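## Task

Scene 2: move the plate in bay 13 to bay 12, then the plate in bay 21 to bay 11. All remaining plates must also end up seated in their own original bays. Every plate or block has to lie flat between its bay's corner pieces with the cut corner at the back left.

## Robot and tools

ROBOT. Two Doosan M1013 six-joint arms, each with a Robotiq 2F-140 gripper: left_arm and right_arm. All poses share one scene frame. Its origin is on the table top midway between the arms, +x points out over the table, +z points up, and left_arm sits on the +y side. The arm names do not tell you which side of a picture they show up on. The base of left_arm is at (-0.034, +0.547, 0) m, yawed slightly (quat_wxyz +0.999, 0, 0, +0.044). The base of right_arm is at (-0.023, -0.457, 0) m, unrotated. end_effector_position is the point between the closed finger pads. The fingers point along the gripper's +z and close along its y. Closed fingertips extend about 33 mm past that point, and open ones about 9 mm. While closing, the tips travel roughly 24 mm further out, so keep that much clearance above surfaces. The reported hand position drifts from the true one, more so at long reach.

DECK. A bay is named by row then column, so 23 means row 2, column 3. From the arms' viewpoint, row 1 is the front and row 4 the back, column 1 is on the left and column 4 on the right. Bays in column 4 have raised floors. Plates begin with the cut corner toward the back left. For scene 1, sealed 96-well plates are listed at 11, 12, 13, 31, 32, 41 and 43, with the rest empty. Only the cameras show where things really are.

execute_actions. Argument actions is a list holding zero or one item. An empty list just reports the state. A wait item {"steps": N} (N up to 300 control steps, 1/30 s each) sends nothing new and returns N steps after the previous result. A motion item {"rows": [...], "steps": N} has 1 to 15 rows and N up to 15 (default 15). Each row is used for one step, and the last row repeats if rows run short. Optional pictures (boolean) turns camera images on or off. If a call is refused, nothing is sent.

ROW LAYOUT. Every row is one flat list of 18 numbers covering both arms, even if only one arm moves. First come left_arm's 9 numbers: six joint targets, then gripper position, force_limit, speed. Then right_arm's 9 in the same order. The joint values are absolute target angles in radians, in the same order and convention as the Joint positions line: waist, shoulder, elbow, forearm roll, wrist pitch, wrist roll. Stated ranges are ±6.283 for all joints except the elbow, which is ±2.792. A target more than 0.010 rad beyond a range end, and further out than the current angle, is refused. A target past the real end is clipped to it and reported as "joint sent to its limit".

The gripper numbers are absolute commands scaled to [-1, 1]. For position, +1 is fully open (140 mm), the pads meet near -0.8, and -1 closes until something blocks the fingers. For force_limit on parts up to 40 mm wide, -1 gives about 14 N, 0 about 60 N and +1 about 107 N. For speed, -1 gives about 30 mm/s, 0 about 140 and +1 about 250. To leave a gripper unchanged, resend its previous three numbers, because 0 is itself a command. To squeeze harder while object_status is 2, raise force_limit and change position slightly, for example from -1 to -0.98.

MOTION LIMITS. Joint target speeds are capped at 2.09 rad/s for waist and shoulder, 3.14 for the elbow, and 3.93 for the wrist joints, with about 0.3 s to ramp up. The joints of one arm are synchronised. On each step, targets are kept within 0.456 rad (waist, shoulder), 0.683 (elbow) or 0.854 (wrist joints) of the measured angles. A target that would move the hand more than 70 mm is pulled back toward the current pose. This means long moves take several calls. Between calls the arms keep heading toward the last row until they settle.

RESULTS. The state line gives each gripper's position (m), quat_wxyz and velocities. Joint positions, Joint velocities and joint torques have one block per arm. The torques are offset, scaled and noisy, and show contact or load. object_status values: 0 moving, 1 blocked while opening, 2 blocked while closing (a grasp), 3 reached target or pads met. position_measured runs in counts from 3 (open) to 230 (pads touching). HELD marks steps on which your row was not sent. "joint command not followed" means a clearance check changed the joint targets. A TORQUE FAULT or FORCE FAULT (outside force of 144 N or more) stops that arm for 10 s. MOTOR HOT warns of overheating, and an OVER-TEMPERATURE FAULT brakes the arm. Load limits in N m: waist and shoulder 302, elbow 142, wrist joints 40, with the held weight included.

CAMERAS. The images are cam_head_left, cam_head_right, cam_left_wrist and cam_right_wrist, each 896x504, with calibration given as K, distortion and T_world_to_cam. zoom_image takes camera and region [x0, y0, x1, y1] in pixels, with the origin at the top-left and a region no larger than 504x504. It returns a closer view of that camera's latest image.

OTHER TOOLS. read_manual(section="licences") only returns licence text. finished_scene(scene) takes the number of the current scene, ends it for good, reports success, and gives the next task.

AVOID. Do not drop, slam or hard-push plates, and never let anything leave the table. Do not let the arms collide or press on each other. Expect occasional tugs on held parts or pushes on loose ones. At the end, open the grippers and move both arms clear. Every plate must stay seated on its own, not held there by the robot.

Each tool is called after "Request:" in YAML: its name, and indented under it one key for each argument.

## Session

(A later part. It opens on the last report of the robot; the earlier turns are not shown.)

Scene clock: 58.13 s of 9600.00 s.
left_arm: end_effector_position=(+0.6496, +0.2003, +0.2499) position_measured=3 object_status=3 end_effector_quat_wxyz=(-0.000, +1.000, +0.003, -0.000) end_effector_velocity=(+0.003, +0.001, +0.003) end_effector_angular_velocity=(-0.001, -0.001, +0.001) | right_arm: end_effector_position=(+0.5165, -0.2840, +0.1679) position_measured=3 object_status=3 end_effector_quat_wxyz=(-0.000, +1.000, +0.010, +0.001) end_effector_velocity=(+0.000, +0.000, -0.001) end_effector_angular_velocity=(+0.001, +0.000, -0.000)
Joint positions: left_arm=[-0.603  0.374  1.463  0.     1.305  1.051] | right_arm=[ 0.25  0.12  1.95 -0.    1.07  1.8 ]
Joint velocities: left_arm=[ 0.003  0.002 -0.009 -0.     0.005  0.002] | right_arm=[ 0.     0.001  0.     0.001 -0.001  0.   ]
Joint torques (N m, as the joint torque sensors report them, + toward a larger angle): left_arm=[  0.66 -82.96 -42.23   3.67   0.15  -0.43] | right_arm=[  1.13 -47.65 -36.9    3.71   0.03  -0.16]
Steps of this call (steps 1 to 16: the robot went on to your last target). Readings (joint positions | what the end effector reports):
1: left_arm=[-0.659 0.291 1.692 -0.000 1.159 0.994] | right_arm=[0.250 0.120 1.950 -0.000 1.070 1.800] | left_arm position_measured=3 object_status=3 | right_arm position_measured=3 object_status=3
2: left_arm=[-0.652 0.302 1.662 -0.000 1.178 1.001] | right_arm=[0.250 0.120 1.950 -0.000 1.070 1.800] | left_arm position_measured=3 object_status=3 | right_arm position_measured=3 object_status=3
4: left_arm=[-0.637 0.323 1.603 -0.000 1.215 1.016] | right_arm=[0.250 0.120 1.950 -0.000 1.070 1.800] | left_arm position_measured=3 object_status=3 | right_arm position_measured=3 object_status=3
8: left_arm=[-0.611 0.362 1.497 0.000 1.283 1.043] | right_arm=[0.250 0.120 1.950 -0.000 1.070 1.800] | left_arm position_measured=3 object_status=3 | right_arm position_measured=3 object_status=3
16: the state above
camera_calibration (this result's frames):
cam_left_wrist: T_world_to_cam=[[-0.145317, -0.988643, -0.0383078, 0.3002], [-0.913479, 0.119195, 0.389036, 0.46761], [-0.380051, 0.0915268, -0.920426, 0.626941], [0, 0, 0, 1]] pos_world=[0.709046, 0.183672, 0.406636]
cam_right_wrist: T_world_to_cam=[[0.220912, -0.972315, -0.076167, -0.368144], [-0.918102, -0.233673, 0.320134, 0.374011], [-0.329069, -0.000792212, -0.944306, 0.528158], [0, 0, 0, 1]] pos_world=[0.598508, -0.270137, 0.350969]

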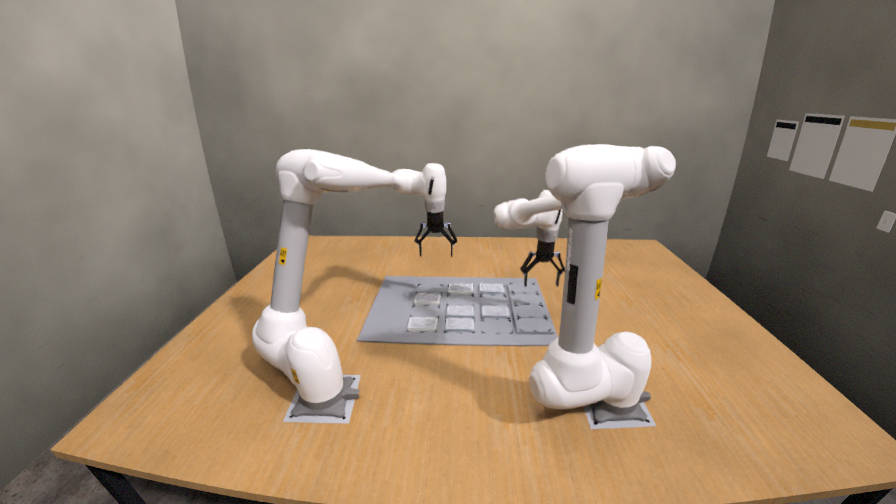

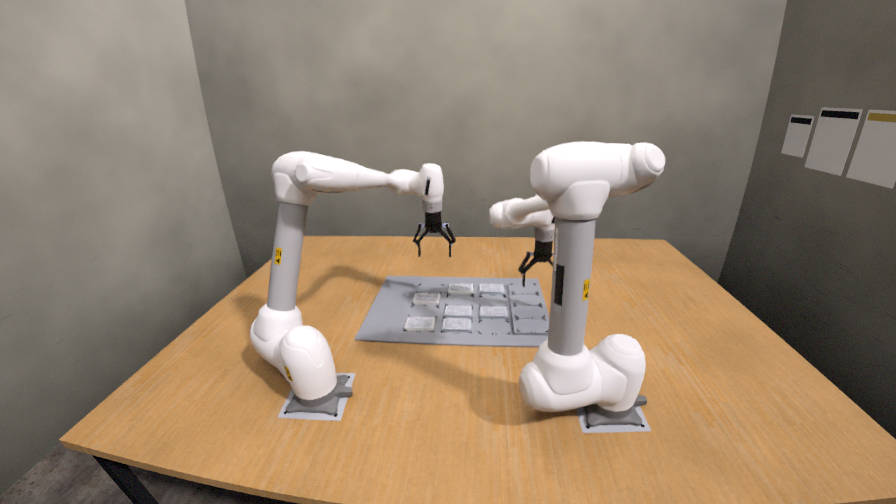

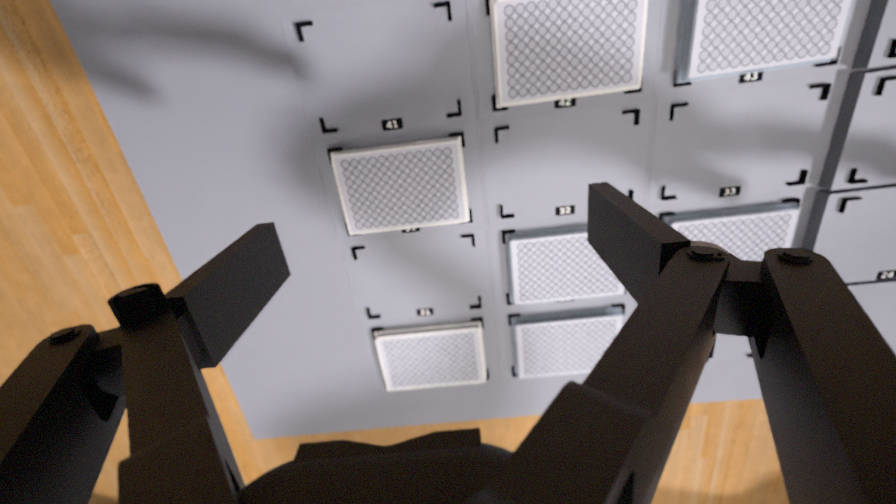

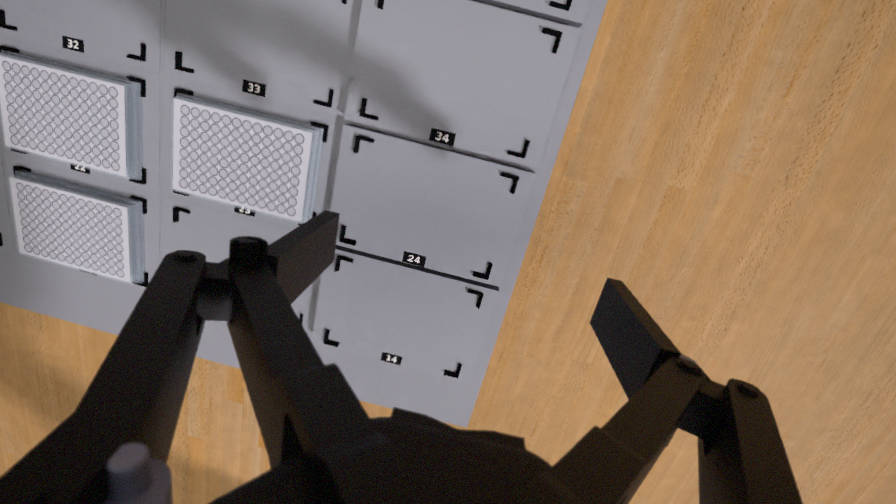

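42 covers more of its label than 43; check.

Request:
zoom_image:
  camera: "cam_left_wrist"
  region: [460, 0, 896, 150]

Request:
zoom_image:
  camera: "cam_head_left"
  region: [390, 270, 560, 345]

Region (460, 0, 896, 150) of cam_left_wrist's 896x504 image, scaled by 1.156, with more detail than that image has; it fills the top 173 rows of this view, and the rest is white.

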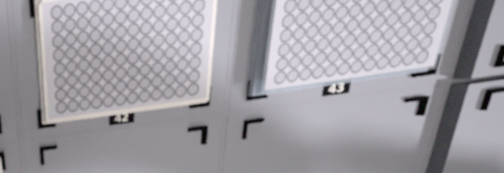

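Region (390, 270, 560, 345) of cam_head_left's 896x504 image, scaled by 2.965, with more detail than that image has; it fills the top 222 rows of this view, and the rest is white.

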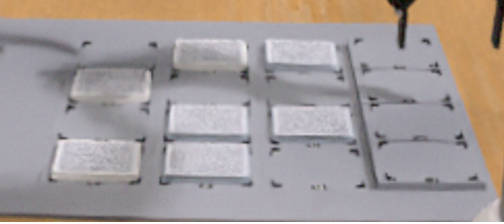

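Request:
execute_actions:
  actions:
    - {"rows":[[-0.6773,0.6432,1.3243,0,1.1741,0.9765,1,-0.3,-0.6,0.25,0.12,1.95,0,1.07,1.8,1,-0.3,-0.6]],"steps":15}
  pictures: false

Request:
execute_actions:
  actions:
    - {"steps":12}

Scene clock: 64.23 s of 9600.00 s.
left_arm: end_effector_position=(+0.7162, +0.0965, +0.1196) position_measured=3 object_status=3 end_effector_quat_wxyz=(-0.000, +1.000, +0.002, -0.000) end_effector_velocity=(+0.088, -0.184, -0.265) end_effector_angular_velocity=(+0.005, +0.008, -0.002) | right_arm: end_effector_position=(+0.5165, -0.2840, +0.1679) position_measured=3 object_status=3 end_effector_quat_wxyz=(-0.000, +1.000, +0.010, +0.001) end_effector_velocity=(+0.000, +0.000, -0.000) end_effector_angular_velocity=(+0.001, +0.000, -0.000)
Joint positions: left_arm=[-0.668  0.611  1.341 -0.     1.19   0.986] | right_arm=[ 0.25  0.12  1.95 -0.    1.07  1.8 ]
Joint velocities: left_arm=[-0.121  0.429 -0.213 -0.    -0.206 -0.119] | right_arm=[ 0.     0.001 -0.     0.001 -0.001 -0.   ]
Joint torques (N m, as the joint torque sensors report them, + toward a larger angle): left_arm=[   6.95 -123.1   -45.09    4.57    0.32   -0.77] | right_arm=[  2.47 -46.81 -36.92   3.75  -0.07  -0.18]
Steps of this call (steps 1 to 15: the robot went on to your last target; steps 16 to 90: nothing new was sent; then 2.60 s passed at rest; steps 91 to 105: all 15 steps of this action). Readings (joint positions | what the end effector reports):
91: left_arm=[-0.602 0.375 1.462 -0.000 1.305 1.051] | right_arm=[0.250 0.120 1.950 -0.000 1.070 1.800] | left_arm position_measured=3 object_status=3 | right_arm position_measured=3 object_status=3
92: left_arm=[-0.603 0.379 1.460 -0.000 1.304 1.051] | right_arm=[0.250 0.120 1.950 -0.000 1.070 1.800] | left_arm position_measured=3 object_status=3 | right_arm position_measured=3 object_status=3
94: left_arm=[-0.612 0.409 1.444 -0.000 1.288 1.042] | right_arm=[0.250 0.120 1.950 -0.000 1.070 1.800] | left_arm position_measured=3 object_status=3 | right_arm position_measured=3 object_status=3
98: left_arm=[-0.634 0.487 1.404 -0.000 1.250 1.021] | right_arm=[0.250 0.120 1.950 -0.000 1.070 1.800] | left_arm position_measured=3 object_status=3 | right_arm position_measured=3 object_status=3
105: the state above

Scene clock: 64.63 s of 9600.00 s.
left_arm: end_effector_position=(+0.7229, +0.0827, +0.1002) position_measured=3 object_status=3 end_effector_quat_wxyz=(+0.000, +1.000, +0.003, +0.000) end_effector_velocity=(-0.000, -0.002, -0.001) end_effector_angular_velocity=(-0.001, -0.001, -0.001) | right_arm: end_effector_position=(+0.5165, -0.2840, +0.1679) position_measured=3 object_status=3 end_effector_quat_wxyz=(-0.000, +1.000, +0.010, +0.001) end_effector_velocity=(-0.000, -0.000, +0.000) end_effector_angular_velocity=(+0.000, +0.000, -0.001)
Joint positions: left_arm=[-0.677  0.643  1.324 -0.     1.174  0.977] | right_arm=[ 0.25  0.12  1.95 -0.    1.07  1.8 ]
Joint velocities: left_arm=[-0.002  0.001 -0.001 -0.    -0.002 -0.   ] | right_arm=[-0.    -0.001  0.     0.     0.001  0.   ]
Joint torques (N m, as the joint torque sensors report them, + toward a larger angle): left_arm=[  -0.04 -103.74  -39.89    4.2    -0.67   -0.66] | right_arm=[  2.   -47.18 -37.08   3.65  -0.06  -0.27]
Steps of this call (steps 1 to 12: the robot went on to your last target). Readings (joint positions | what the end effector reports):
1: left_arm=[-0.672 0.624 1.335 -0.000 1.184 0.982] | right_arm=[0.250 0.120 1.950 -0.000 1.070 1.800] | left_arm position_measured=3 object_status=3 | right_arm position_measured=3 object_status=3
2: left_arm=[-0.674 0.633 1.330 -0.000 1.180 0.980] | right_arm=[0.250 0.120 1.950 -0.000 1.070 1.800] | left_arm position_measured=3 object_status=3 | right_arm position_measured=3 object_status=3
4: left_arm=[-0.676 0.640 1.326 -0.000 1.176 0.978] | right_arm=[0.250 0.120 1.950 -0.000 1.070 1.800] | left_arm position_measured=3 object_status=3 | right_arm position_measured=3 object_status=3
8: left_arm=[-0.677 0.642 1.325 -0.000 1.174 0.977] | right_arm=[0.250 0.120 1.950 -0.000 1.070 1.800] | left_arm position_measured=3 object_status=3 | right_arm position_measured=3 object_status=3
12: the state above
camera_calibration (this result's frames):
cam_left_wrist: T_world_to_cam=[[-0.14525, -0.988659, -0.0381594, 0.188791], [-0.913556, 0.119208, 0.388851, 0.606876], [-0.379892, 0.0913414, -0.92051, 0.527683], [0, 0, 0, 1]] pos_world=[0.782299, 0.0661061, 0.256958]
cam_right_wrist: T_world_to_cam=[[0.220912, -0.972315, -0.0761669, -0.368144], [-0.918102, -0.233672, 0.320133, 0.374011], [-0.329069, -0.000792203, -0.944306, 0.528158], [0, 0, 0, 1]] pos_world=[0.598508, -0.270137, 0.350969]

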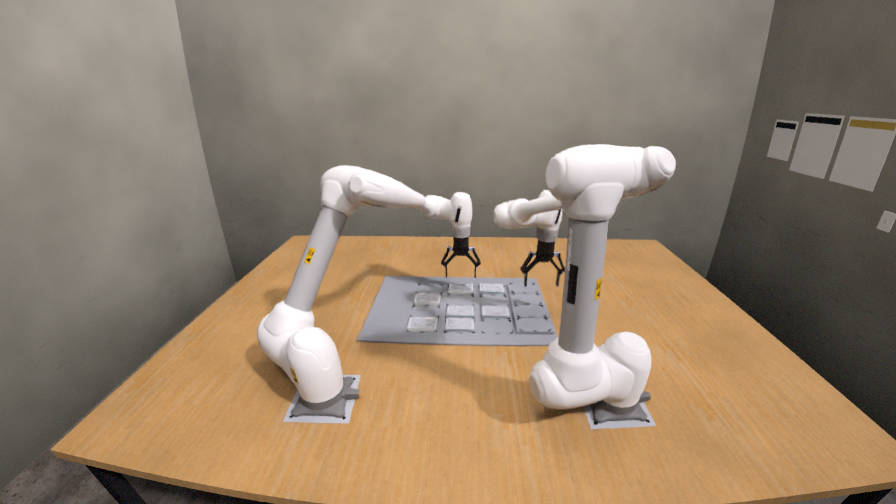

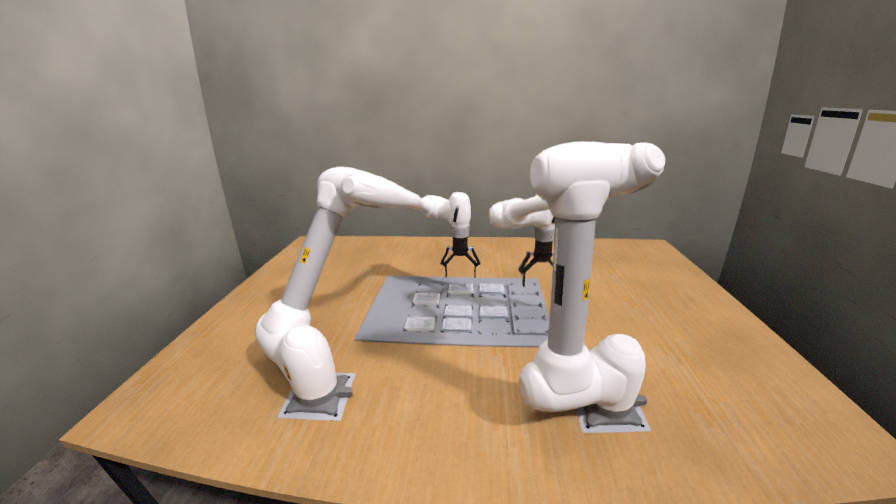

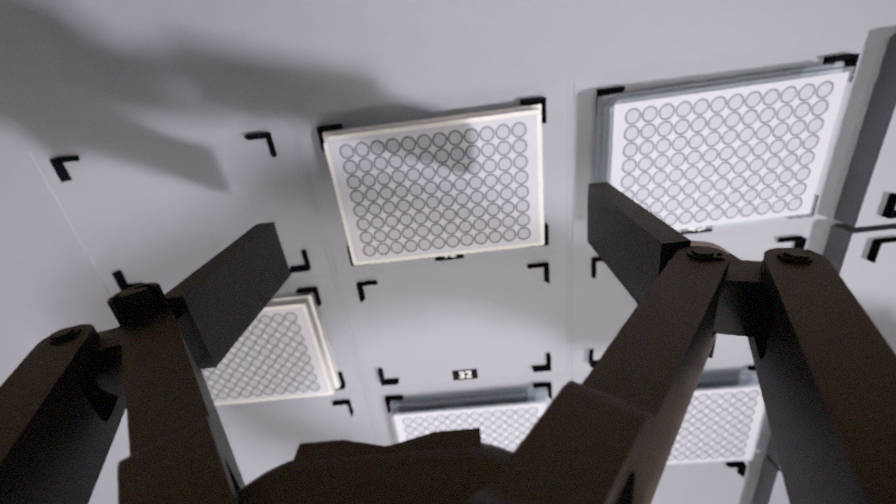

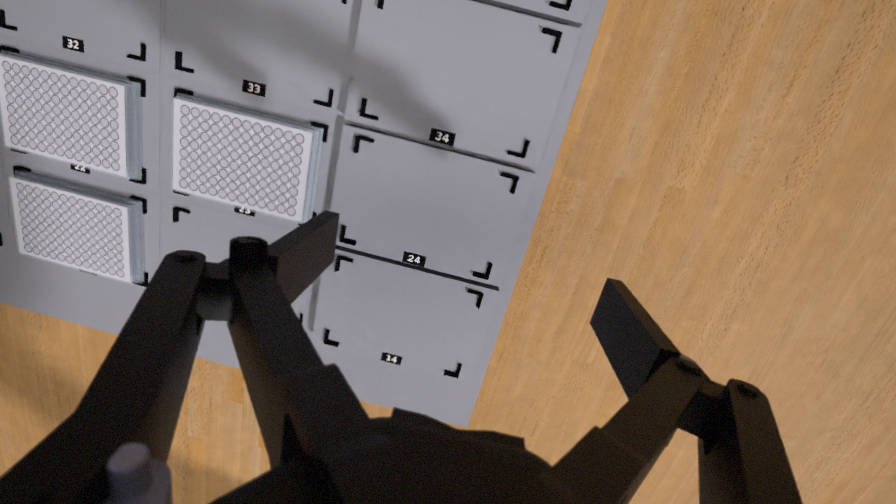

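Request:
zoom_image:
  camera: "cam_left_wrist"
  region: [500, 40, 896, 260]

Region (500, 40, 896, 260) of cam_left_wrist's 896x504 image, scaled by 1.273, with more detail than that image has.

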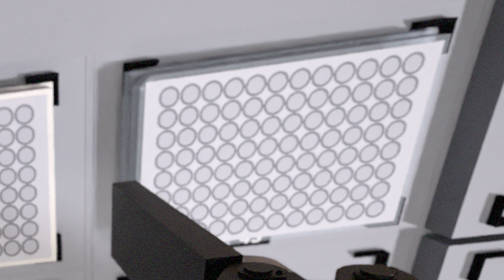

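Request:
execute_actions:
  actions:
    - {"rows":[[-0.25,0.35,1.7,0,1.09,1.4,1,-0.3,-0.6,0.25,0.12,1.95,0,1.07,1.8,1,-0.3,-0.6]],"steps":12}
  pictures: false

Request:
execute_actions:
  actions:
    - {"rows":[[-0.25,0.35,1.7,0,1.09,1.4,1,-0.3,-0.6,0.4289,0.5973,1.4832,0,1.0611,1.9697,1,-0.3,-0.6]],"steps":15}
  pictures: false

Request:
execute_actions:
  actions:
    - {"steps":20}

Scene clock: 72.17 s of 9600.00 s.
left_arm: end_effector_position=(+0.7299, +0.2314, +0.1213) position_measured=3 object_status=3 end_effector_quat_wxyz=(+0.000, +1.000, +0.004, +0.000) end_effector_velocity=(-0.024, +0.425, +0.055) end_effector_angular_velocity=(-0.001, -0.003, +0.008) | right_arm: end_effector_position=(+0.5165, -0.2840, +0.1679) position_measured=3 object_status=3 end_effector_quat_wxyz=(-0.000, +1.000, +0.010, +0.001) end_effector_velocity=(-0.001, -0.000, -0.001) end_effector_angular_velocity=(-0.001, +0.004, -0.000)
Joint positions: left_arm=[-0.522  0.537  1.461  0.     1.143  1.13 ] | right_arm=[ 0.25  0.12  1.95 -0.    1.07  1.8 ]
Joint velocities: left_arm=[ 0.454 -0.311  0.397 -0.    -0.089  0.446] | right_arm=[-0.     0.001 -0.    -0.     0.003 -0.   ]
Joint torques (N m, as the joint torque sensors report them, + toward a larger angle): left_arm=[ -1.7  -97.95 -38.55   3.78  -0.85  -0.54] | right_arm=[  3.02 -46.77 -37.1    3.75   0.04  -0.29]
Steps of this call (steps 1 to 30: the robot went on to your last target; steps 31 to 90: nothing new was sent; then 4.13 s passed at rest; steps 91 to 102: all 12 steps of this action). Readings (joint positions | what the end effector reports):
91: left_arm=[-0.677 0.643 1.324 0.000 1.174 0.976] | right_arm=[0.250 0.120 1.950 -0.000 1.070 1.800] | left_arm position_measured=3 object_status=3 | right_arm position_measured=3 object_status=3
92: left_arm=[-0.673 0.640 1.328 0.000 1.173 0.980] | right_arm=[0.250 0.120 1.950 -0.000 1.070 1.800] | left_arm position_measured=3 object_status=3 | right_arm position_measured=3 object_status=3
94: left_arm=[-0.644 0.621 1.354 0.000 1.167 1.009] | right_arm=[0.250 0.120 1.950 -0.000 1.070 1.800] | left_arm position_measured=3 object_status=3 | right_arm position_measured=3 object_status=3
98: left_arm=[-0.582 0.578 1.408 0.000 1.155 1.070] | right_arm=[0.250 0.120 1.950 -0.000 1.070 1.800] | left_arm position_measured=3 object_status=3 | right_arm position_measured=3 object_status=3
102: the state above

Scene clock: 72.67 s of 9600.00 s.
left_arm: end_effector_position=(+0.6837, +0.4387, +0.1427) position_measured=3 object_status=3 end_effector_quat_wxyz=(+0.000, +1.000, +0.004, +0.001) end_effector_velocity=(-0.139, +0.343, +0.029) end_effector_angular_velocity=(-0.001, -0.005, +0.009) | right_arm: end_effector_position=(+0.6457, -0.1763, +0.1243) position_measured=3 object_status=3 end_effector_quat_wxyz=(-0.000, +1.000, +0.013, +0.001) end_effector_velocity=(+0.255, +0.266, -0.151) end_effector_angular_velocity=(-0.004, +0.008, +0.012)
Joint positions: left_arm=[-0.286  0.374  1.669  0.     1.097  1.364] | right_arm=[ 0.35   0.387  1.687 -0.     1.065  1.895]
Joint velocities: left_arm=[ 0.427 -0.296  0.373 -0.    -0.082  0.418] | right_arm=[ 0.225  0.604 -0.584 -0.002 -0.011  0.213]
Joint torques (N m, as the joint torque sensors report them, + toward a larger angle): left_arm=[ -5.63 -71.75 -38.78   3.58  -0.68  -0.41] | right_arm=[  2.67 -72.35 -36.31   3.65   0.41  -0.39]
Steps of this call (steps 1 to 15: all 15 steps of this action). Readings (joint positions | what the end effector reports):
1: left_arm=[-0.506 0.526 1.475 0.000 1.140 1.145] | right_arm=[0.250 0.120 1.950 -0.000 1.070 1.800] | left_arm position_measured=3 object_status=3 | right_arm position_measured=3 object_status=3
2: left_arm=[-0.491 0.516 1.488 0.000 1.137 1.161] | right_arm=[0.252 0.124 1.945 -0.000 1.070 1.801] | left_arm position_measured=3 object_status=3 | right_arm position_measured=3 object_status=3
4: left_arm=[-0.460 0.494 1.515 0.000 1.131 1.191] | right_arm=[0.264 0.155 1.913 -0.000 1.070 1.813] | left_arm position_measured=3 object_status=3 | right_arm position_measured=3 object_status=3
8: left_arm=[-0.397 0.451 1.571 0.000 1.119 1.254] | right_arm=[0.297 0.243 1.827 -0.000 1.068 1.844] | left_arm position_measured=3 object_status=3 | right_arm position_measured=3 object_status=3
15: the state above

Scene clock: 73.33 s of 9600.00 s.
left_arm: end_effector_position=(+0.6714, +0.4669, +0.1446) position_measured=3 object_status=3 end_effector_quat_wxyz=(+0.000, +1.000, +0.004, +0.001) end_effector_velocity=(-0.000, +0.000, +0.000) end_effector_angular_velocity=(+0.000, +0.000, +0.000) | right_arm: end_effector_position=(+0.7236, -0.0781, +0.0600) position_measured=3 object_status=3 end_effector_quat_wxyz=(-0.000, +1.000, +0.015, +0.000) end_effector_velocity=(+0.000, +0.001, -0.001) end_effector_angular_velocity=(-0.001, +0.002, -0.000)
Joint positions: left_arm=[-0.25  0.35  1.7  -0.    1.09  1.4 ] | right_arm=[ 0.429  0.597  1.483 -0.     1.061  1.97 ]
Joint velocities: left_arm=[ 0.001 -0.    -0.     0.     0.001  0.   ] | right_arm=[ 0.001  0.002 -0.002  0.     0.002  0.001]
Joint torques (N m, as the joint torque sensors report them, + toward a larger angle): left_arm=[  0.88 -77.81 -38.94   3.67  -0.36  -0.62] | right_arm=[  1.74 -92.01 -36.2    3.76  -0.08  -0.19]
Steps of this call (steps 1 to 20: the robot went on to your last target). Readings (joint positions | what the end effector reports):
1: left_arm=[-0.273 0.366 1.680 0.000 1.095 1.377] | right_arm=[0.358 0.408 1.667 -0.000 1.065 1.902] | left_arm position_measured=3 object_status=3 | right_arm position_measured=3 object_status=3
2: left_arm=[-0.263 0.359 1.688 0.000 1.093 1.387] | right_arm=[0.366 0.428 1.648 -0.000 1.064 1.910] | left_arm position_measured=3 object_status=3 | right_arm position_measured=3 object_status=3
4: left_arm=[-0.254 0.353 1.696 0.000 1.091 1.396] | right_arm=[0.381 0.468 1.608 -0.000 1.064 1.924] | left_arm position_measured=3 object_status=3 | right_arm position_measured=3 object_status=3
8: left_arm=[-0.251 0.351 1.699 -0.000 1.090 1.399] | right_arm=[0.410 0.548 1.531 -0.000 1.062 1.952] | left_arm position_measured=3 object_status=3 | right_arm position_measured=3 object_status=3
20: the state above
camera_calibration (this result's frames):
cam_left_wrist: T_world_to_cam=[[-0.141455, -0.989209, -0.0381631, 0.56049], [-0.914583, 0.115835, 0.387454, 0.499204], [-0.378852, 0.0897105, -0.921099, 0.514035], [0, 0, 0, 1]] pos_world=[0.73059, 0.450502, 0.301449]
cam_right_wrist: T_world_to_cam=[[0.229706, -0.970277, -0.0761432, -0.228145], [-0.915456, -0.241962, 0.321552, 0.644112], [-0.330418, -0.00415674, -0.943826, 0.495275], [0, 0, 0, 1]] pos_world=[0.80571, -0.0634549, 0.242967]

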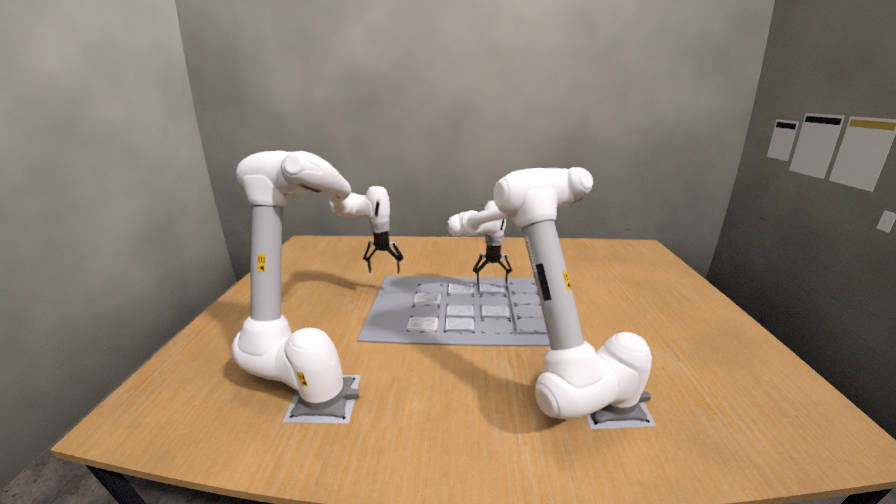

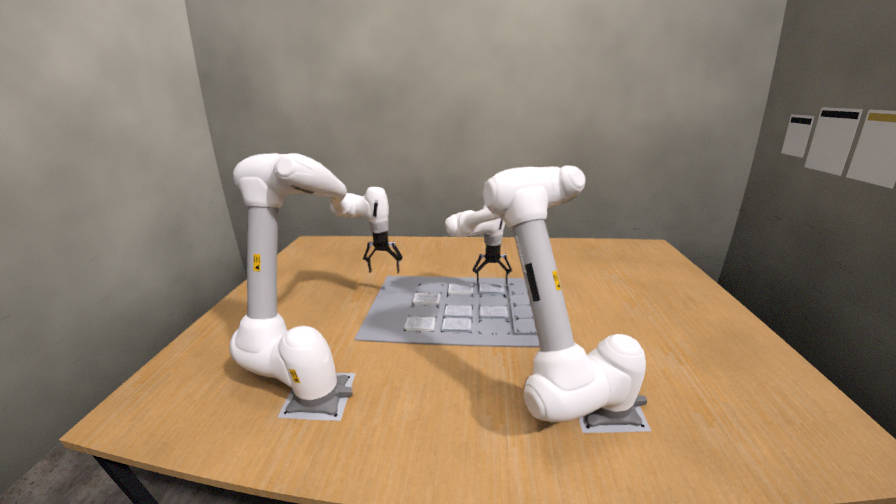

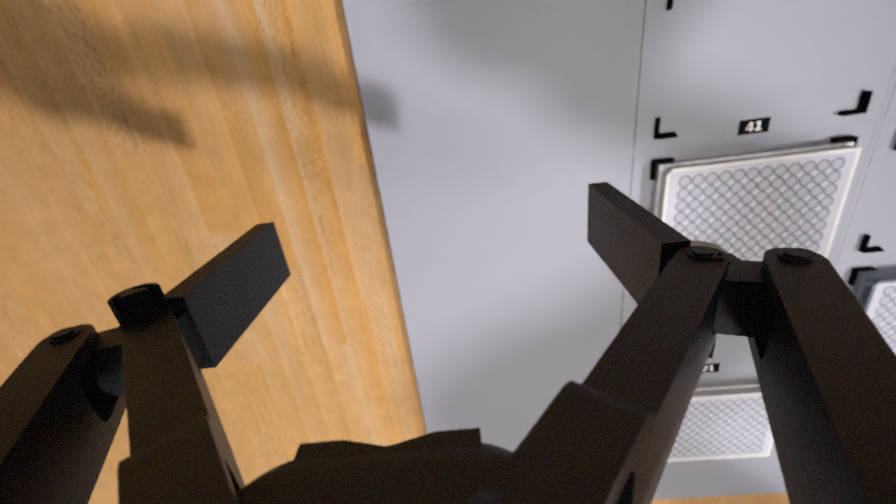

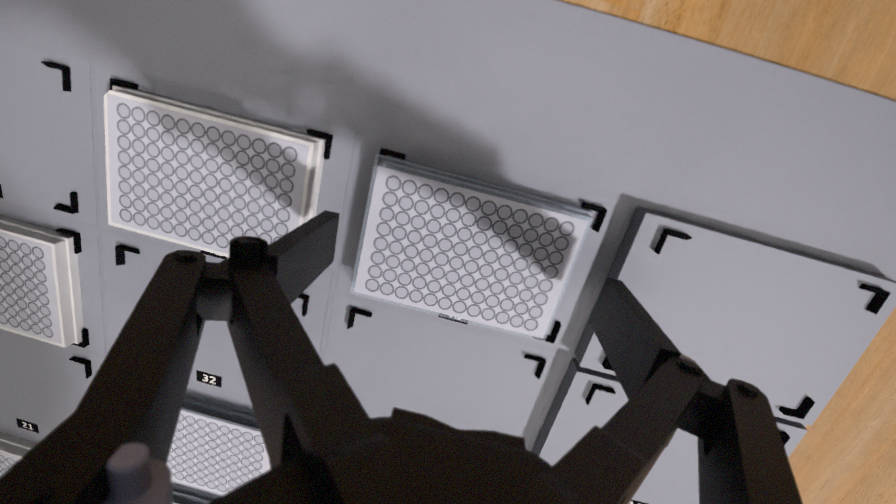

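Request:
execute_actions:
  actions:
    - {"rows":[[-0.25,0.35,1.7,0,1.09,1.4,1,-0.3,-0.6,0.4289,0.6167,1.5011,0,1.0238,1.9697,1,-0.3,-0.6],[-0.25,0.35,1.7,0,1.09,1.4,1,-0.3,-0.6,0.4289,0.6167,1.5011,0,1.0238,1.9697,1,-0.3,-0.6],[-0.25,0.35,1.7,0,1.09,1.4,1,-0.3,-0.6,0.4289,0.6167,1.5011,0,1.0238,1.9697,1,-0.3,-0.6],[-0.25,0.35,1.7,0,1.09,1.4,1,-0.3,-0.6,0.4289,0.6167,1.5011,0,1.0238,1.9697,1,-0.3,-0.6],[-0.25,0.35,1.7,0,1.09,1.4,1,-0.3,-0.6,0.4289,0.6167,1.5011,0,1.0238,1.9697,1,-0.3,-0.6],[-0.25,0.35,1.7,0,1.09,1.4,1,-0.3,-0.6,0.4289,0.6167,1.5011,0,1.0238,1.9697,1,-0.3,-0.6],[-0.25,0.35,1.7,0,1.09,1.4,1,-0.3,-0.6,0.4289,0.6167,1.5011,0,1.0238,1.9697,1,-0.3,-0.6],[-0.25,0.35,1.7,0,1.09,1.4,1,-0.3,-0.6,0.4289,0.6217,1.5048,0,1.0151,1.9697,1,-0.3,-0.6]],"steps":15}

Scene clock: 79.33 s of 9600.00 s.
left_arm: end_effector_position=(+0.6714, +0.4669, +0.1446) position_measured=3 object_status=3 end_effector_quat_wxyz=(+0.000, +1.000, +0.004, +0.001) end_effector_velocity=(-0.000, -0.000, +0.000) end_effector_angular_velocity=(+0.000, +0.000, +0.000) | right_arm: end_effector_position=(+0.7231, -0.0783, +0.0294) position_measured=3 object_status=3 end_effector_quat_wxyz=(+0.000, +1.000, +0.015, +0.000) end_effector_velocity=(-0.000, -0.000, -0.005) end_effector_angular_velocity=(-0.000, +0.001, +0.000)
Joint positions: left_arm=[-0.25  0.35  1.7  -0.    1.09  1.4 ] | right_arm=[ 0.429  0.621  1.505 -0.     1.016  1.97 ]
Joint velocities: left_arm=[-0. -0.  0.  0.  0. -0.] | right_arm=[-0.     0.004  0.003 -0.    -0.006  0.   ]
Joint torques (N m, as the joint torque sensors report them, + toward a larger angle): left_arm=[  0.36 -76.33 -39.14   3.66  -0.29  -0.83] | right_arm=[  3.16 -94.02 -36.58   3.55   0.07  -0.22]
Steps of this call (steps 1 to 15: the robot went on to your last target; steps 16 to 90: nothing new was sent; then 2.50 s passed at rest; steps 91 to 105: all 15 steps of this action). Readings (joint positions | what the end effector reports):
91: left_arm=[-0.250 0.350 1.700 -0.000 1.090 1.400] | right_arm=[0.429 0.598 1.483 0.000 1.061 1.970] | left_arm position_measured=3 object_status=3 | right_arm position_measured=3 object_status=3
92: left_arm=[-0.250 0.350 1.700 -0.000 1.090 1.400] | right_arm=[0.429 0.601 1.486 0.000 1.053 1.970] | left_arm position_measured=3 object_status=3 | right_arm position_measured=3 object_status=3
94: left_arm=[-0.250 0.350 1.700 -0.000 1.090 1.400] | right_arm=[0.429 0.611 1.496 0.000 1.036 1.970] | left_arm position_measured=3 object_status=3 | right_arm position_measured=3 object_status=3
98: left_arm=[-0.250 0.350 1.700 -0.000 1.090 1.400] | right_arm=[0.429 0.616 1.500 0.000 1.025 1.970] | left_arm position_measured=3 object_status=3 | right_arm position_measured=3 object_status=3
105: the state above
camera_calibration (this result's frames):
cam_left_wrist: T_world_to_cam=[[-0.141452, -0.989209, -0.0381629, 0.560493], [-0.914587, 0.115834, 0.387444, 0.499204], [-0.378842, 0.0897079, -0.921103, 0.514037], [0, 0, 0, 1]] pos_world=[0.730587, 0.450507, 0.301458]
cam_right_wrist: T_world_to_cam=[[0.229789, -0.970261, -0.0760988, -0.230551], [-0.915417, -0.242025, 0.321614, 0.653373], [-0.330467, -0.00424137, -0.943808, 0.466254], [0, 0, 0, 1]] pos_world=[0.805168, -0.0635849, 0.212375]

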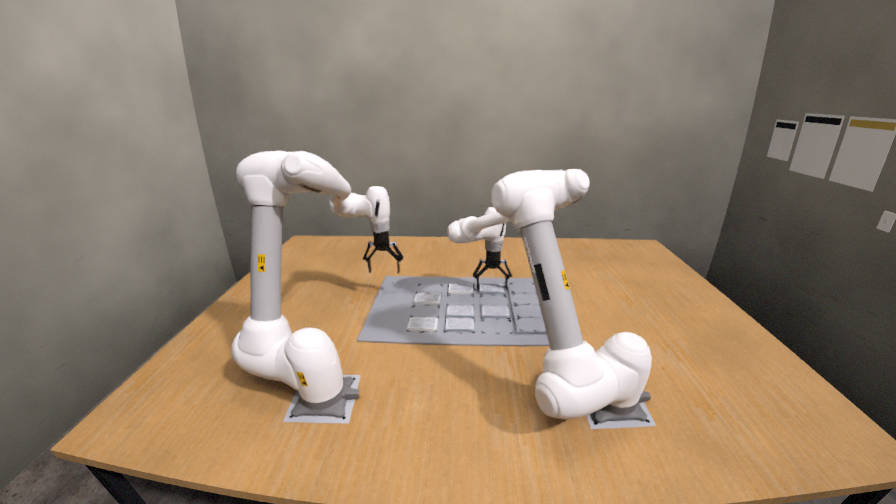

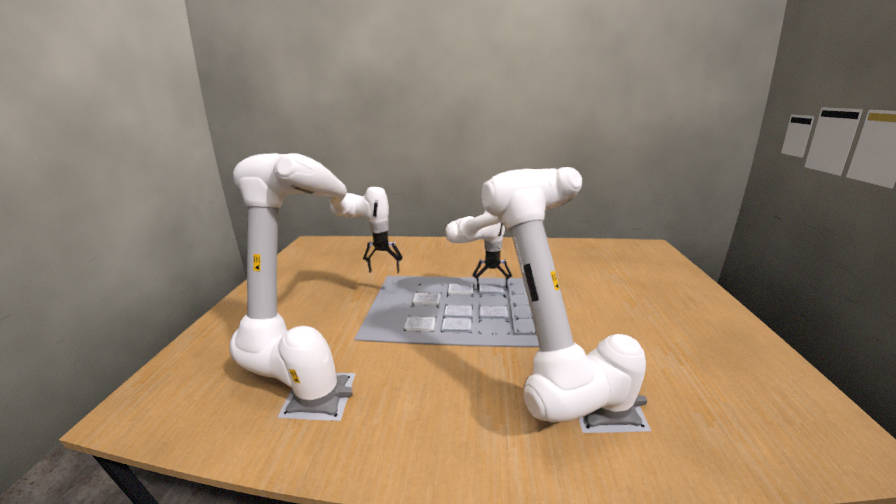

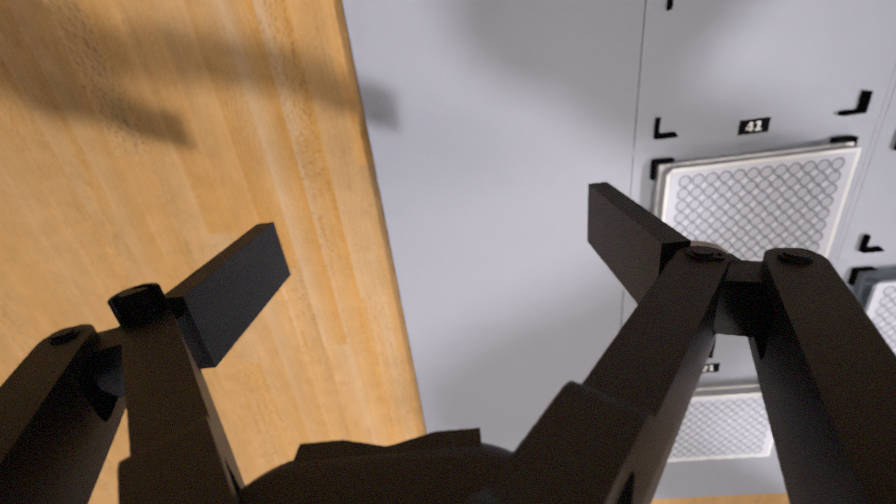

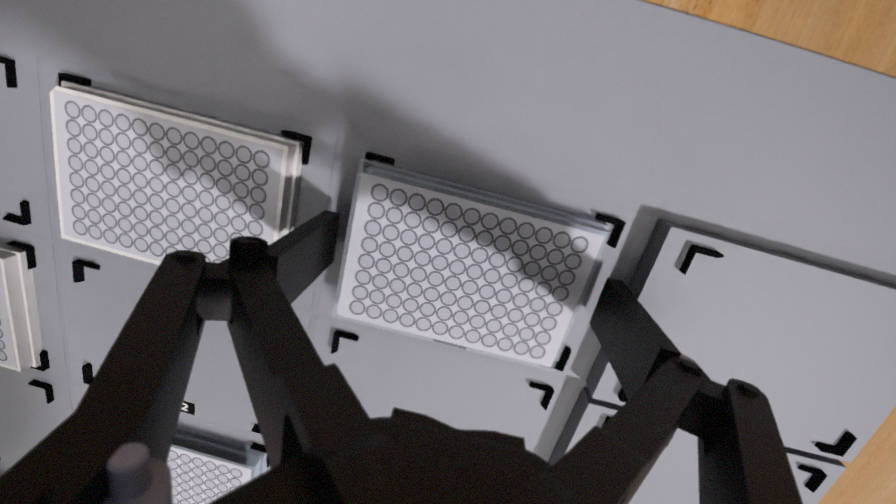

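Request:
execute_actions:
  actions:
    - {"rows":[[-0.25,0.35,1.7,0,1.09,1.4,1,-0.3,-0.6,0.4255,0.6197,1.5083,0,1.0136,1.9663,1,-0.3,-0.6],[-0.25,0.35,1.7,0,1.09,1.4,1,-0.3,-0.6,0.4255,0.6197,1.5083,0,1.0136,1.9663,1,-0.3,-0.6],[-0.25,0.35,1.7,0,1.09,1.4,1,-0.3,-0.6,0.4255,0.6197,1.5083,0,1.0136,1.9663,1,-0.3,-0.6],[-0.25,0.35,1.7,0,1.09,1.4,1,-0.3,-0.6,0.4255,0.6197,1.5083,0,1.0136,1.9663,-1,-0.8,-1]],"steps":15}
  pictures: false

Request:
execute_actions:
  actions:
    - {"steps":15}
  pictures: false

Request:
execute_actions:
  actions:
    - {"rows":[[-0.25,0.35,1.7,0,1.09,1.4,1,-0.3,-0.6,0.4255,0.6197,1.5083,0,1.0136,1.9663,1,-0.8,-0.6]],"steps":12}

Scene clock: 87.47 s of 9600.00 s.
left_arm: end_effector_position=(+0.6714, +0.4669, +0.1446) position_measured=3 object_status=3 end_effector_quat_wxyz=(+0.000, +1.000, +0.004, +0.001) end_effector_velocity=(+0.000, -0.001, +0.000) end_effector_angular_velocity=(-0.000, -0.001, -0.000) | right_arm: end_effector_position=(+0.7230, -0.0814, +0.0290) position_measured=20 object_status=0 end_effector_quat_wxyz=(+0.000, +1.000, +0.015, -0.000) end_effector_velocity=(+0.001, +0.000, +0.001) end_effector_angular_velocity=(+0.002, -0.003, +0.000)
Joint positions: left_arm=[-0.25  0.35  1.7  -0.    1.09  1.4 ] | right_arm=[0.426 0.62  1.508 0.    1.014 1.966]
Joint velocities: left_arm=[-0.001 -0.    -0.    -0.    -0.    -0.   ] | right_arm=[-0.    -0.001  0.     0.    -0.002 -0.   ]
Joint torques (N m, as the joint torque sensors report them, + toward a larger angle): left_arm=[  0.91 -78.27 -37.92   3.87  -0.38  -0.8 ] | right_arm=[  3.22 -93.76 -35.5    3.65  -0.14  -0.29]
Steps of this call (steps 1 to 15: the robot went on to your last target; steps 16 to 90: nothing new was sent; then 4.63 s passed at rest; steps 91 to 105: all 15 steps of this action). Readings (joint positions | what the end effector reports):
91: left_arm=[-0.250 0.350 1.700 -0.000 1.090 1.400] | right_arm=[0.429 0.622 1.505 0.000 1.015 1.970] | left_arm position_measured=3 object_status=3 | right_arm position_measured=3 object_status=3
92: left_arm=[-0.250 0.350 1.700 -0.000 1.090 1.400] | right_arm=[0.428 0.621 1.506 0.000 1.015 1.970] | left_arm position_measured=3 object_status=3 | right_arm position_measured=3 object_status=3
94: left_arm=[-0.250 0.350 1.700 -0.000 1.090 1.400] | right_arm=[0.426 0.621 1.507 0.000 1.014 1.968] | left_arm position_measured=3 object_status=3 | right_arm position_measured=3 object_status=0
98: left_arm=[-0.250 0.350 1.700 -0.000 1.090 1.400] | right_arm=[0.426 0.620 1.508 0.000 1.014 1.967] | left_arm position_measured=3 object_status=3 | right_arm position_measured=9 object_status=0
105: the state above

Scene clock: 87.97 s of 9600.00 s.
left_arm: end_effector_position=(+0.6714, +0.4669, +0.1446) position_measured=3 object_status=3 end_effector_quat_wxyz=(+0.000, +1.000, +0.004, +0.001) end_effector_velocity=(+0.000, +0.000, -0.000) end_effector_angular_velocity=(-0.000, -0.000, +0.000) | right_arm: end_effector_position=(+0.7230, -0.0814, +0.0293) position_measured=31 object_status=2 end_effector_quat_wxyz=(-0.000, +1.000, +0.015, +0.000) end_effector_velocity=(+0.000, -0.000, +0.001) end_effector_angular_velocity=(+0.001, -0.002, -0.000)
Joint positions: left_arm=[-0.25  0.35  1.7  -0.    1.09  1.4 ] | right_arm=[0.426 0.619 1.508 0.    1.014 1.966]
Joint velocities: left_arm=[ 0.     0.    -0.    -0.    -0.001  0.   ] | right_arm=[-0.    -0.001  0.    -0.    -0.001  0.   ]
Joint torques (N m, as the joint torque sensors report them, + toward a larger angle): left_arm=[  0.64 -76.89 -38.55   3.77  -0.13  -0.15] | right_arm=[  0.95 -80.36 -28.74   3.12  -1.02  -0.45]
Steps of this call (steps 1 to 15: the robot went on to your last target). Readings (joint positions | what the end effector reports):
1: left_arm=[-0.250 0.350 1.700 -0.000 1.090 1.400] | right_arm=[0.426 0.620 1.508 0.000 1.014 1.966] | left_arm position_measured=3 object_status=3 | right_arm position_measured=22 object_status=0
2: left_arm=[-0.250 0.350 1.700 -0.000 1.090 1.400] | right_arm=[0.426 0.620 1.508 0.000 1.014 1.966] | left_arm position_measured=3 object_status=3 | right_arm position_measured=23 object_status=0
4: left_arm=[-0.250 0.350 1.700 -0.000 1.090 1.400] | right_arm=[0.426 0.620 1.508 0.000 1.014 1.966] | left_arm position_measured=3 object_status=3 | right_arm position_measured=27 object_status=0
8: left_arm=[-0.250 0.350 1.700 -0.000 1.090 1.400] | right_arm=[0.426 0.619 1.508 0.000 1.014 1.966] | left_arm position_measured=3 object_status=3 | right_arm position_measured=31 object_status=0
15: the state above
All arms were judged still, so your last target was given up. Only a new action makes them travel on or press farther. Fingers that are still opening or closing keep moving.

Scene clock: 88.37 s of 9600.00 s.
left_arm: end_effector_position=(+0.6714, +0.4669, +0.1446) position_measured=3 object_status=3 end_effector_quat_wxyz=(+0.000, +1.000, +0.004, +0.001) end_effector_velocity=(+0.000, +0.001, +0.000) end_effector_angular_velocity=(+0.000, -0.000, +0.001) | right_arm: end_effector_position=(+0.7230, -0.0815, +0.0291) position_measured=3 object_status=0 end_effector_quat_wxyz=(+0.000, +1.000, +0.015, -0.000) end_effector_velocity=(+0.000, +0.000, -0.001) end_effector_angular_velocity=(+0.000, +0.000, +0.000)
Joint positions: left_arm=[-0.25  0.35  1.7  -0.    1.09  1.4 ] | right_arm=[ 0.425  0.62   1.508 -0.     1.014  1.966]
Joint velocities: left_arm=[ 0.002 -0.    -0.     0.    -0.     0.   ] | right_arm=[ 0.     0.001  0.     0.    -0.001 -0.   ]
Joint torques (N m, as the joint torque sensors report them, + toward a larger angle): left_arm=[  2.75 -77.31 -38.28   3.65  -0.38  -0.83] | right_arm=[  1.73 -94.38 -35.76   3.58  -0.11  -0.11]
Steps of this call (steps 1 to 12: all 12 steps of this action). Readings (joint positions | what the end effector reports):
1: left_arm=[-0.250 0.350 1.700 -0.000 1.090 1.400] | right_arm=[0.426 0.619 1.508 0.000 1.014 1.966] | left_arm position_measured=3 object_status=3 | right_arm position_measured=31 object_status=0
2: left_arm=[-0.250 0.350 1.700 -0.000 1.090 1.400] | right_arm=[0.426 0.620 1.508 0.000 1.014 1.966] | left_arm position_measured=3 object_status=3 | right_arm position_measured=31 object_status=0
4: left_arm=[-0.250 0.350 1.700 -0.000 1.090 1.400] | right_arm=[0.425 0.620 1.508 -0.000 1.014 1.966] | left_arm position_measured=3 object_status=3 | right_arm position_measured=21 object_status=0
8: left_arm=[-0.250 0.350 1.700 -0.000 1.090 1.400] | right_arm=[0.425 0.620 1.508 -0.000 1.014 1.966] | left_arm position_measured=3 object_status=3 | right_arm position_measured=5 object_status=0
12: the state above
camera_calibration (this result's frames):
cam_left_wrist: T_world_to_cam=[[-0.141452, -0.989209, -0.038163, 0.560493], [-0.914587, 0.115834, 0.387444, 0.499204], [-0.378842, 0.089708, -0.921103, 0.514037], [0, 0, 0, 1]] pos_world=[0.730587, 0.450507, 0.301458]
cam_right_wrist: T_world_to_cam=[[0.229739, -0.970272, -0.0761048, -0.233626], [-0.915413, -0.241979, 0.321661, 0.652652], [-0.330515, -0.0042307, -0.943791, 0.465908], [0, 0, 0, 1]] pos_world=[0.805108, -0.0667815, 0.212007]

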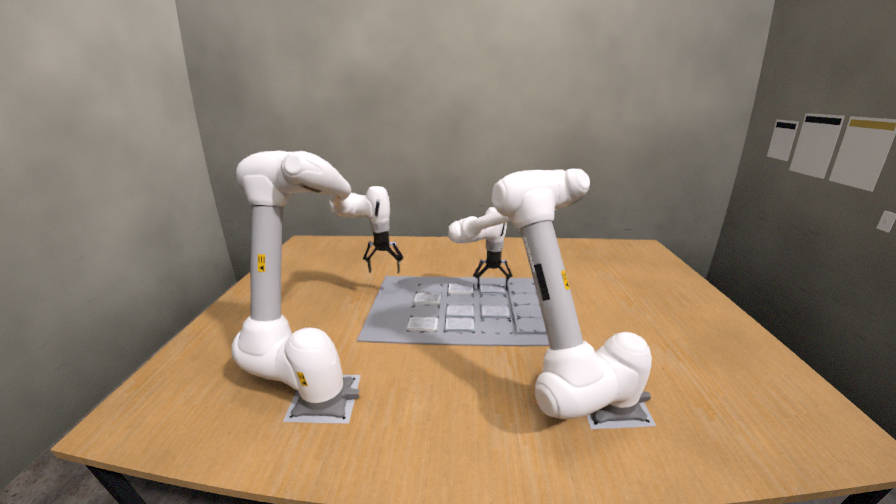

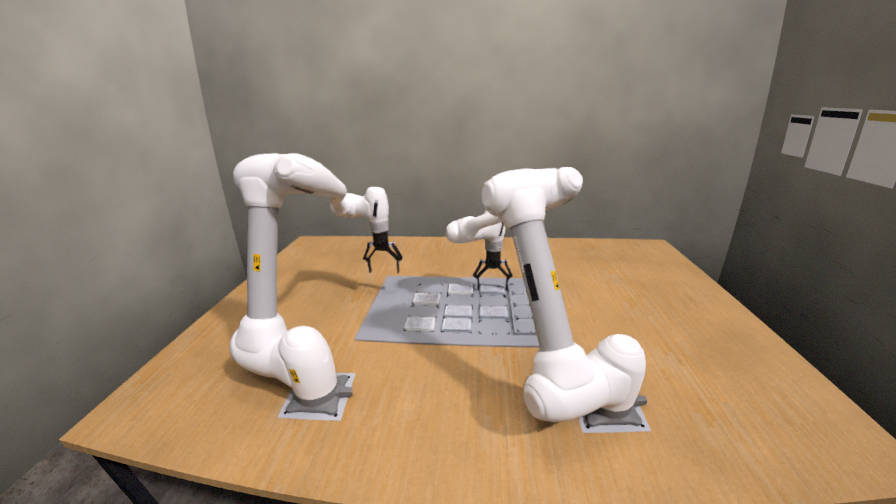

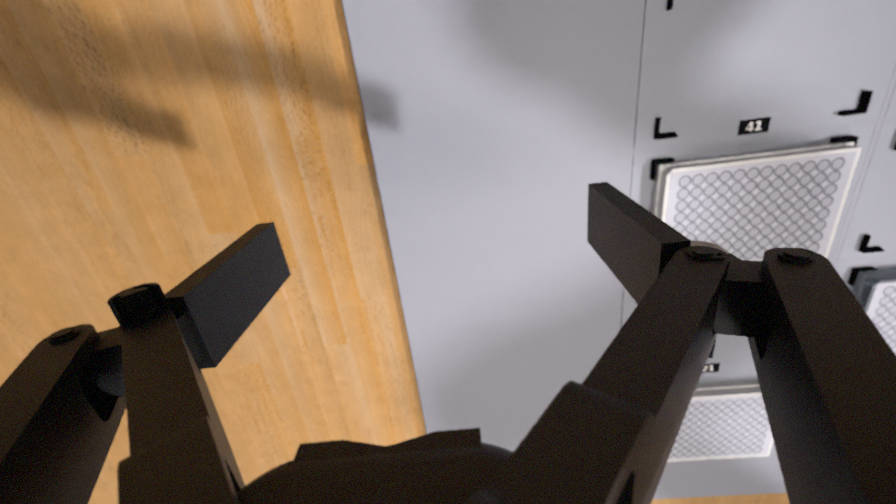

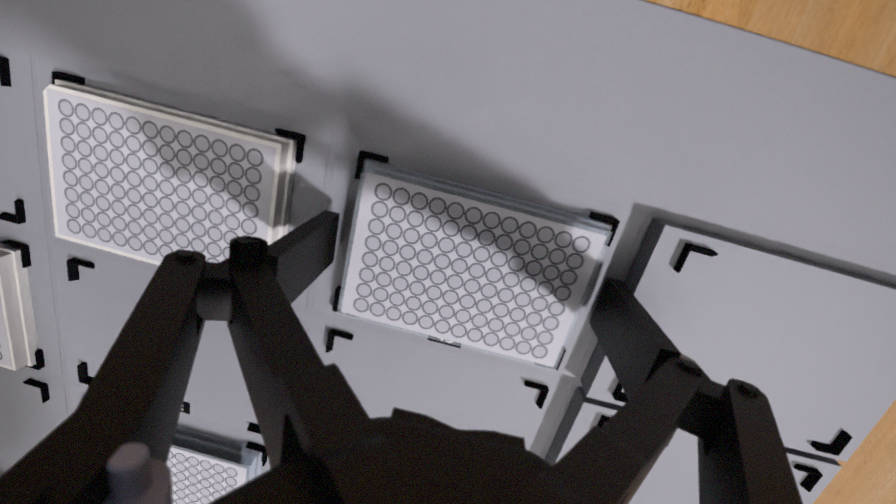

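Request:
execute_actions:
  actions:
    - {"rows":[[-0.25,0.35,1.7,0,1.09,1.4,1,-0.3,-0.6,0.4255,0.5643,1.458,0,1.1193,1.9663,1,-0.8,-0.6]],"steps":15}
  pictures: false

Request:
finished_scene:
  scene: 2

Scene clock: 90.97 s of 9600.00 s.
left_arm: end_effector_position=(+0.6714, +0.4669, +0.1446) position_measured=3 object_status=3 end_effector_quat_wxyz=(+0.000, +1.000, +0.004, +0.001) end_effector_velocity=(+0.000, +0.001, +0.000) end_effector_angular_velocity=(-0.000, +0.000, +0.001) | right_arm: end_effector_position=(+0.7230, -0.0814, +0.0996) position_measured=3 object_status=3 end_effector_quat_wxyz=(+0.000, +1.000, +0.015, -0.000) end_effector_velocity=(+0.000, +0.001, +0.001) end_effector_angular_velocity=(+0.001, -0.000, -0.000)
Joint positions: left_arm=[-0.25  0.35  1.7  -0.    1.09  1.4 ] | right_arm=[ 0.425  0.565  1.458 -0.     1.119  1.966]
Joint velocities: left_arm=[ 0.001 -0.    -0.    -0.     0.     0.   ] | right_arm=[ 0.    -0.001 -0.002  0.001  0.002  0.   ]
Joint torques (N m, as the joint torque sensors report them, + toward a larger angle): left_arm=[  1.01 -77.2  -36.88   3.86  -0.43  -0.6 ] | right_arm=[  3.28 -92.07 -37.64   3.75  -0.1   -0.3 ]
Steps of this call (steps 1 to 15: the robot went on to your last target; steps 16 to 63: nothing new was sent; steps 64 to 78: all 15 steps of this action). Readings (joint positions | what the end effector reports):
64: left_arm=[-0.250 0.350 1.700 -0.000 1.090 1.400] | right_arm=[0.425 0.620 1.508 0.000 1.014 1.966] | left_arm position_measured=3 object_status=3 | right_arm position_measured=3 object_status=3
65: left_arm=[-0.250 0.350 1.700 -0.000 1.090 1.400] | right_arm=[0.425 0.616 1.505 -0.000 1.023 1.966] | left_arm position_measured=3 object_status=3 | right_arm position_measured=3 object_status=3
67: left_arm=[-0.250 0.350 1.700 -0.000 1.090 1.400] | right_arm=[0.425 0.591 1.481 0.000 1.070 1.966] | left_arm position_measured=3 object_status=3 | right_arm position_measured=3 object_status=3
71: left_arm=[-0.250 0.350 1.700 -0.000 1.090 1.400] | right_arm=[0.425 0.567 1.460 0.000 1.114 1.966] | left_arm position_measured=3 object_status=3 | right_arm position_measured=3 object_status=3
78: the state above

The scene is finished: the task was done.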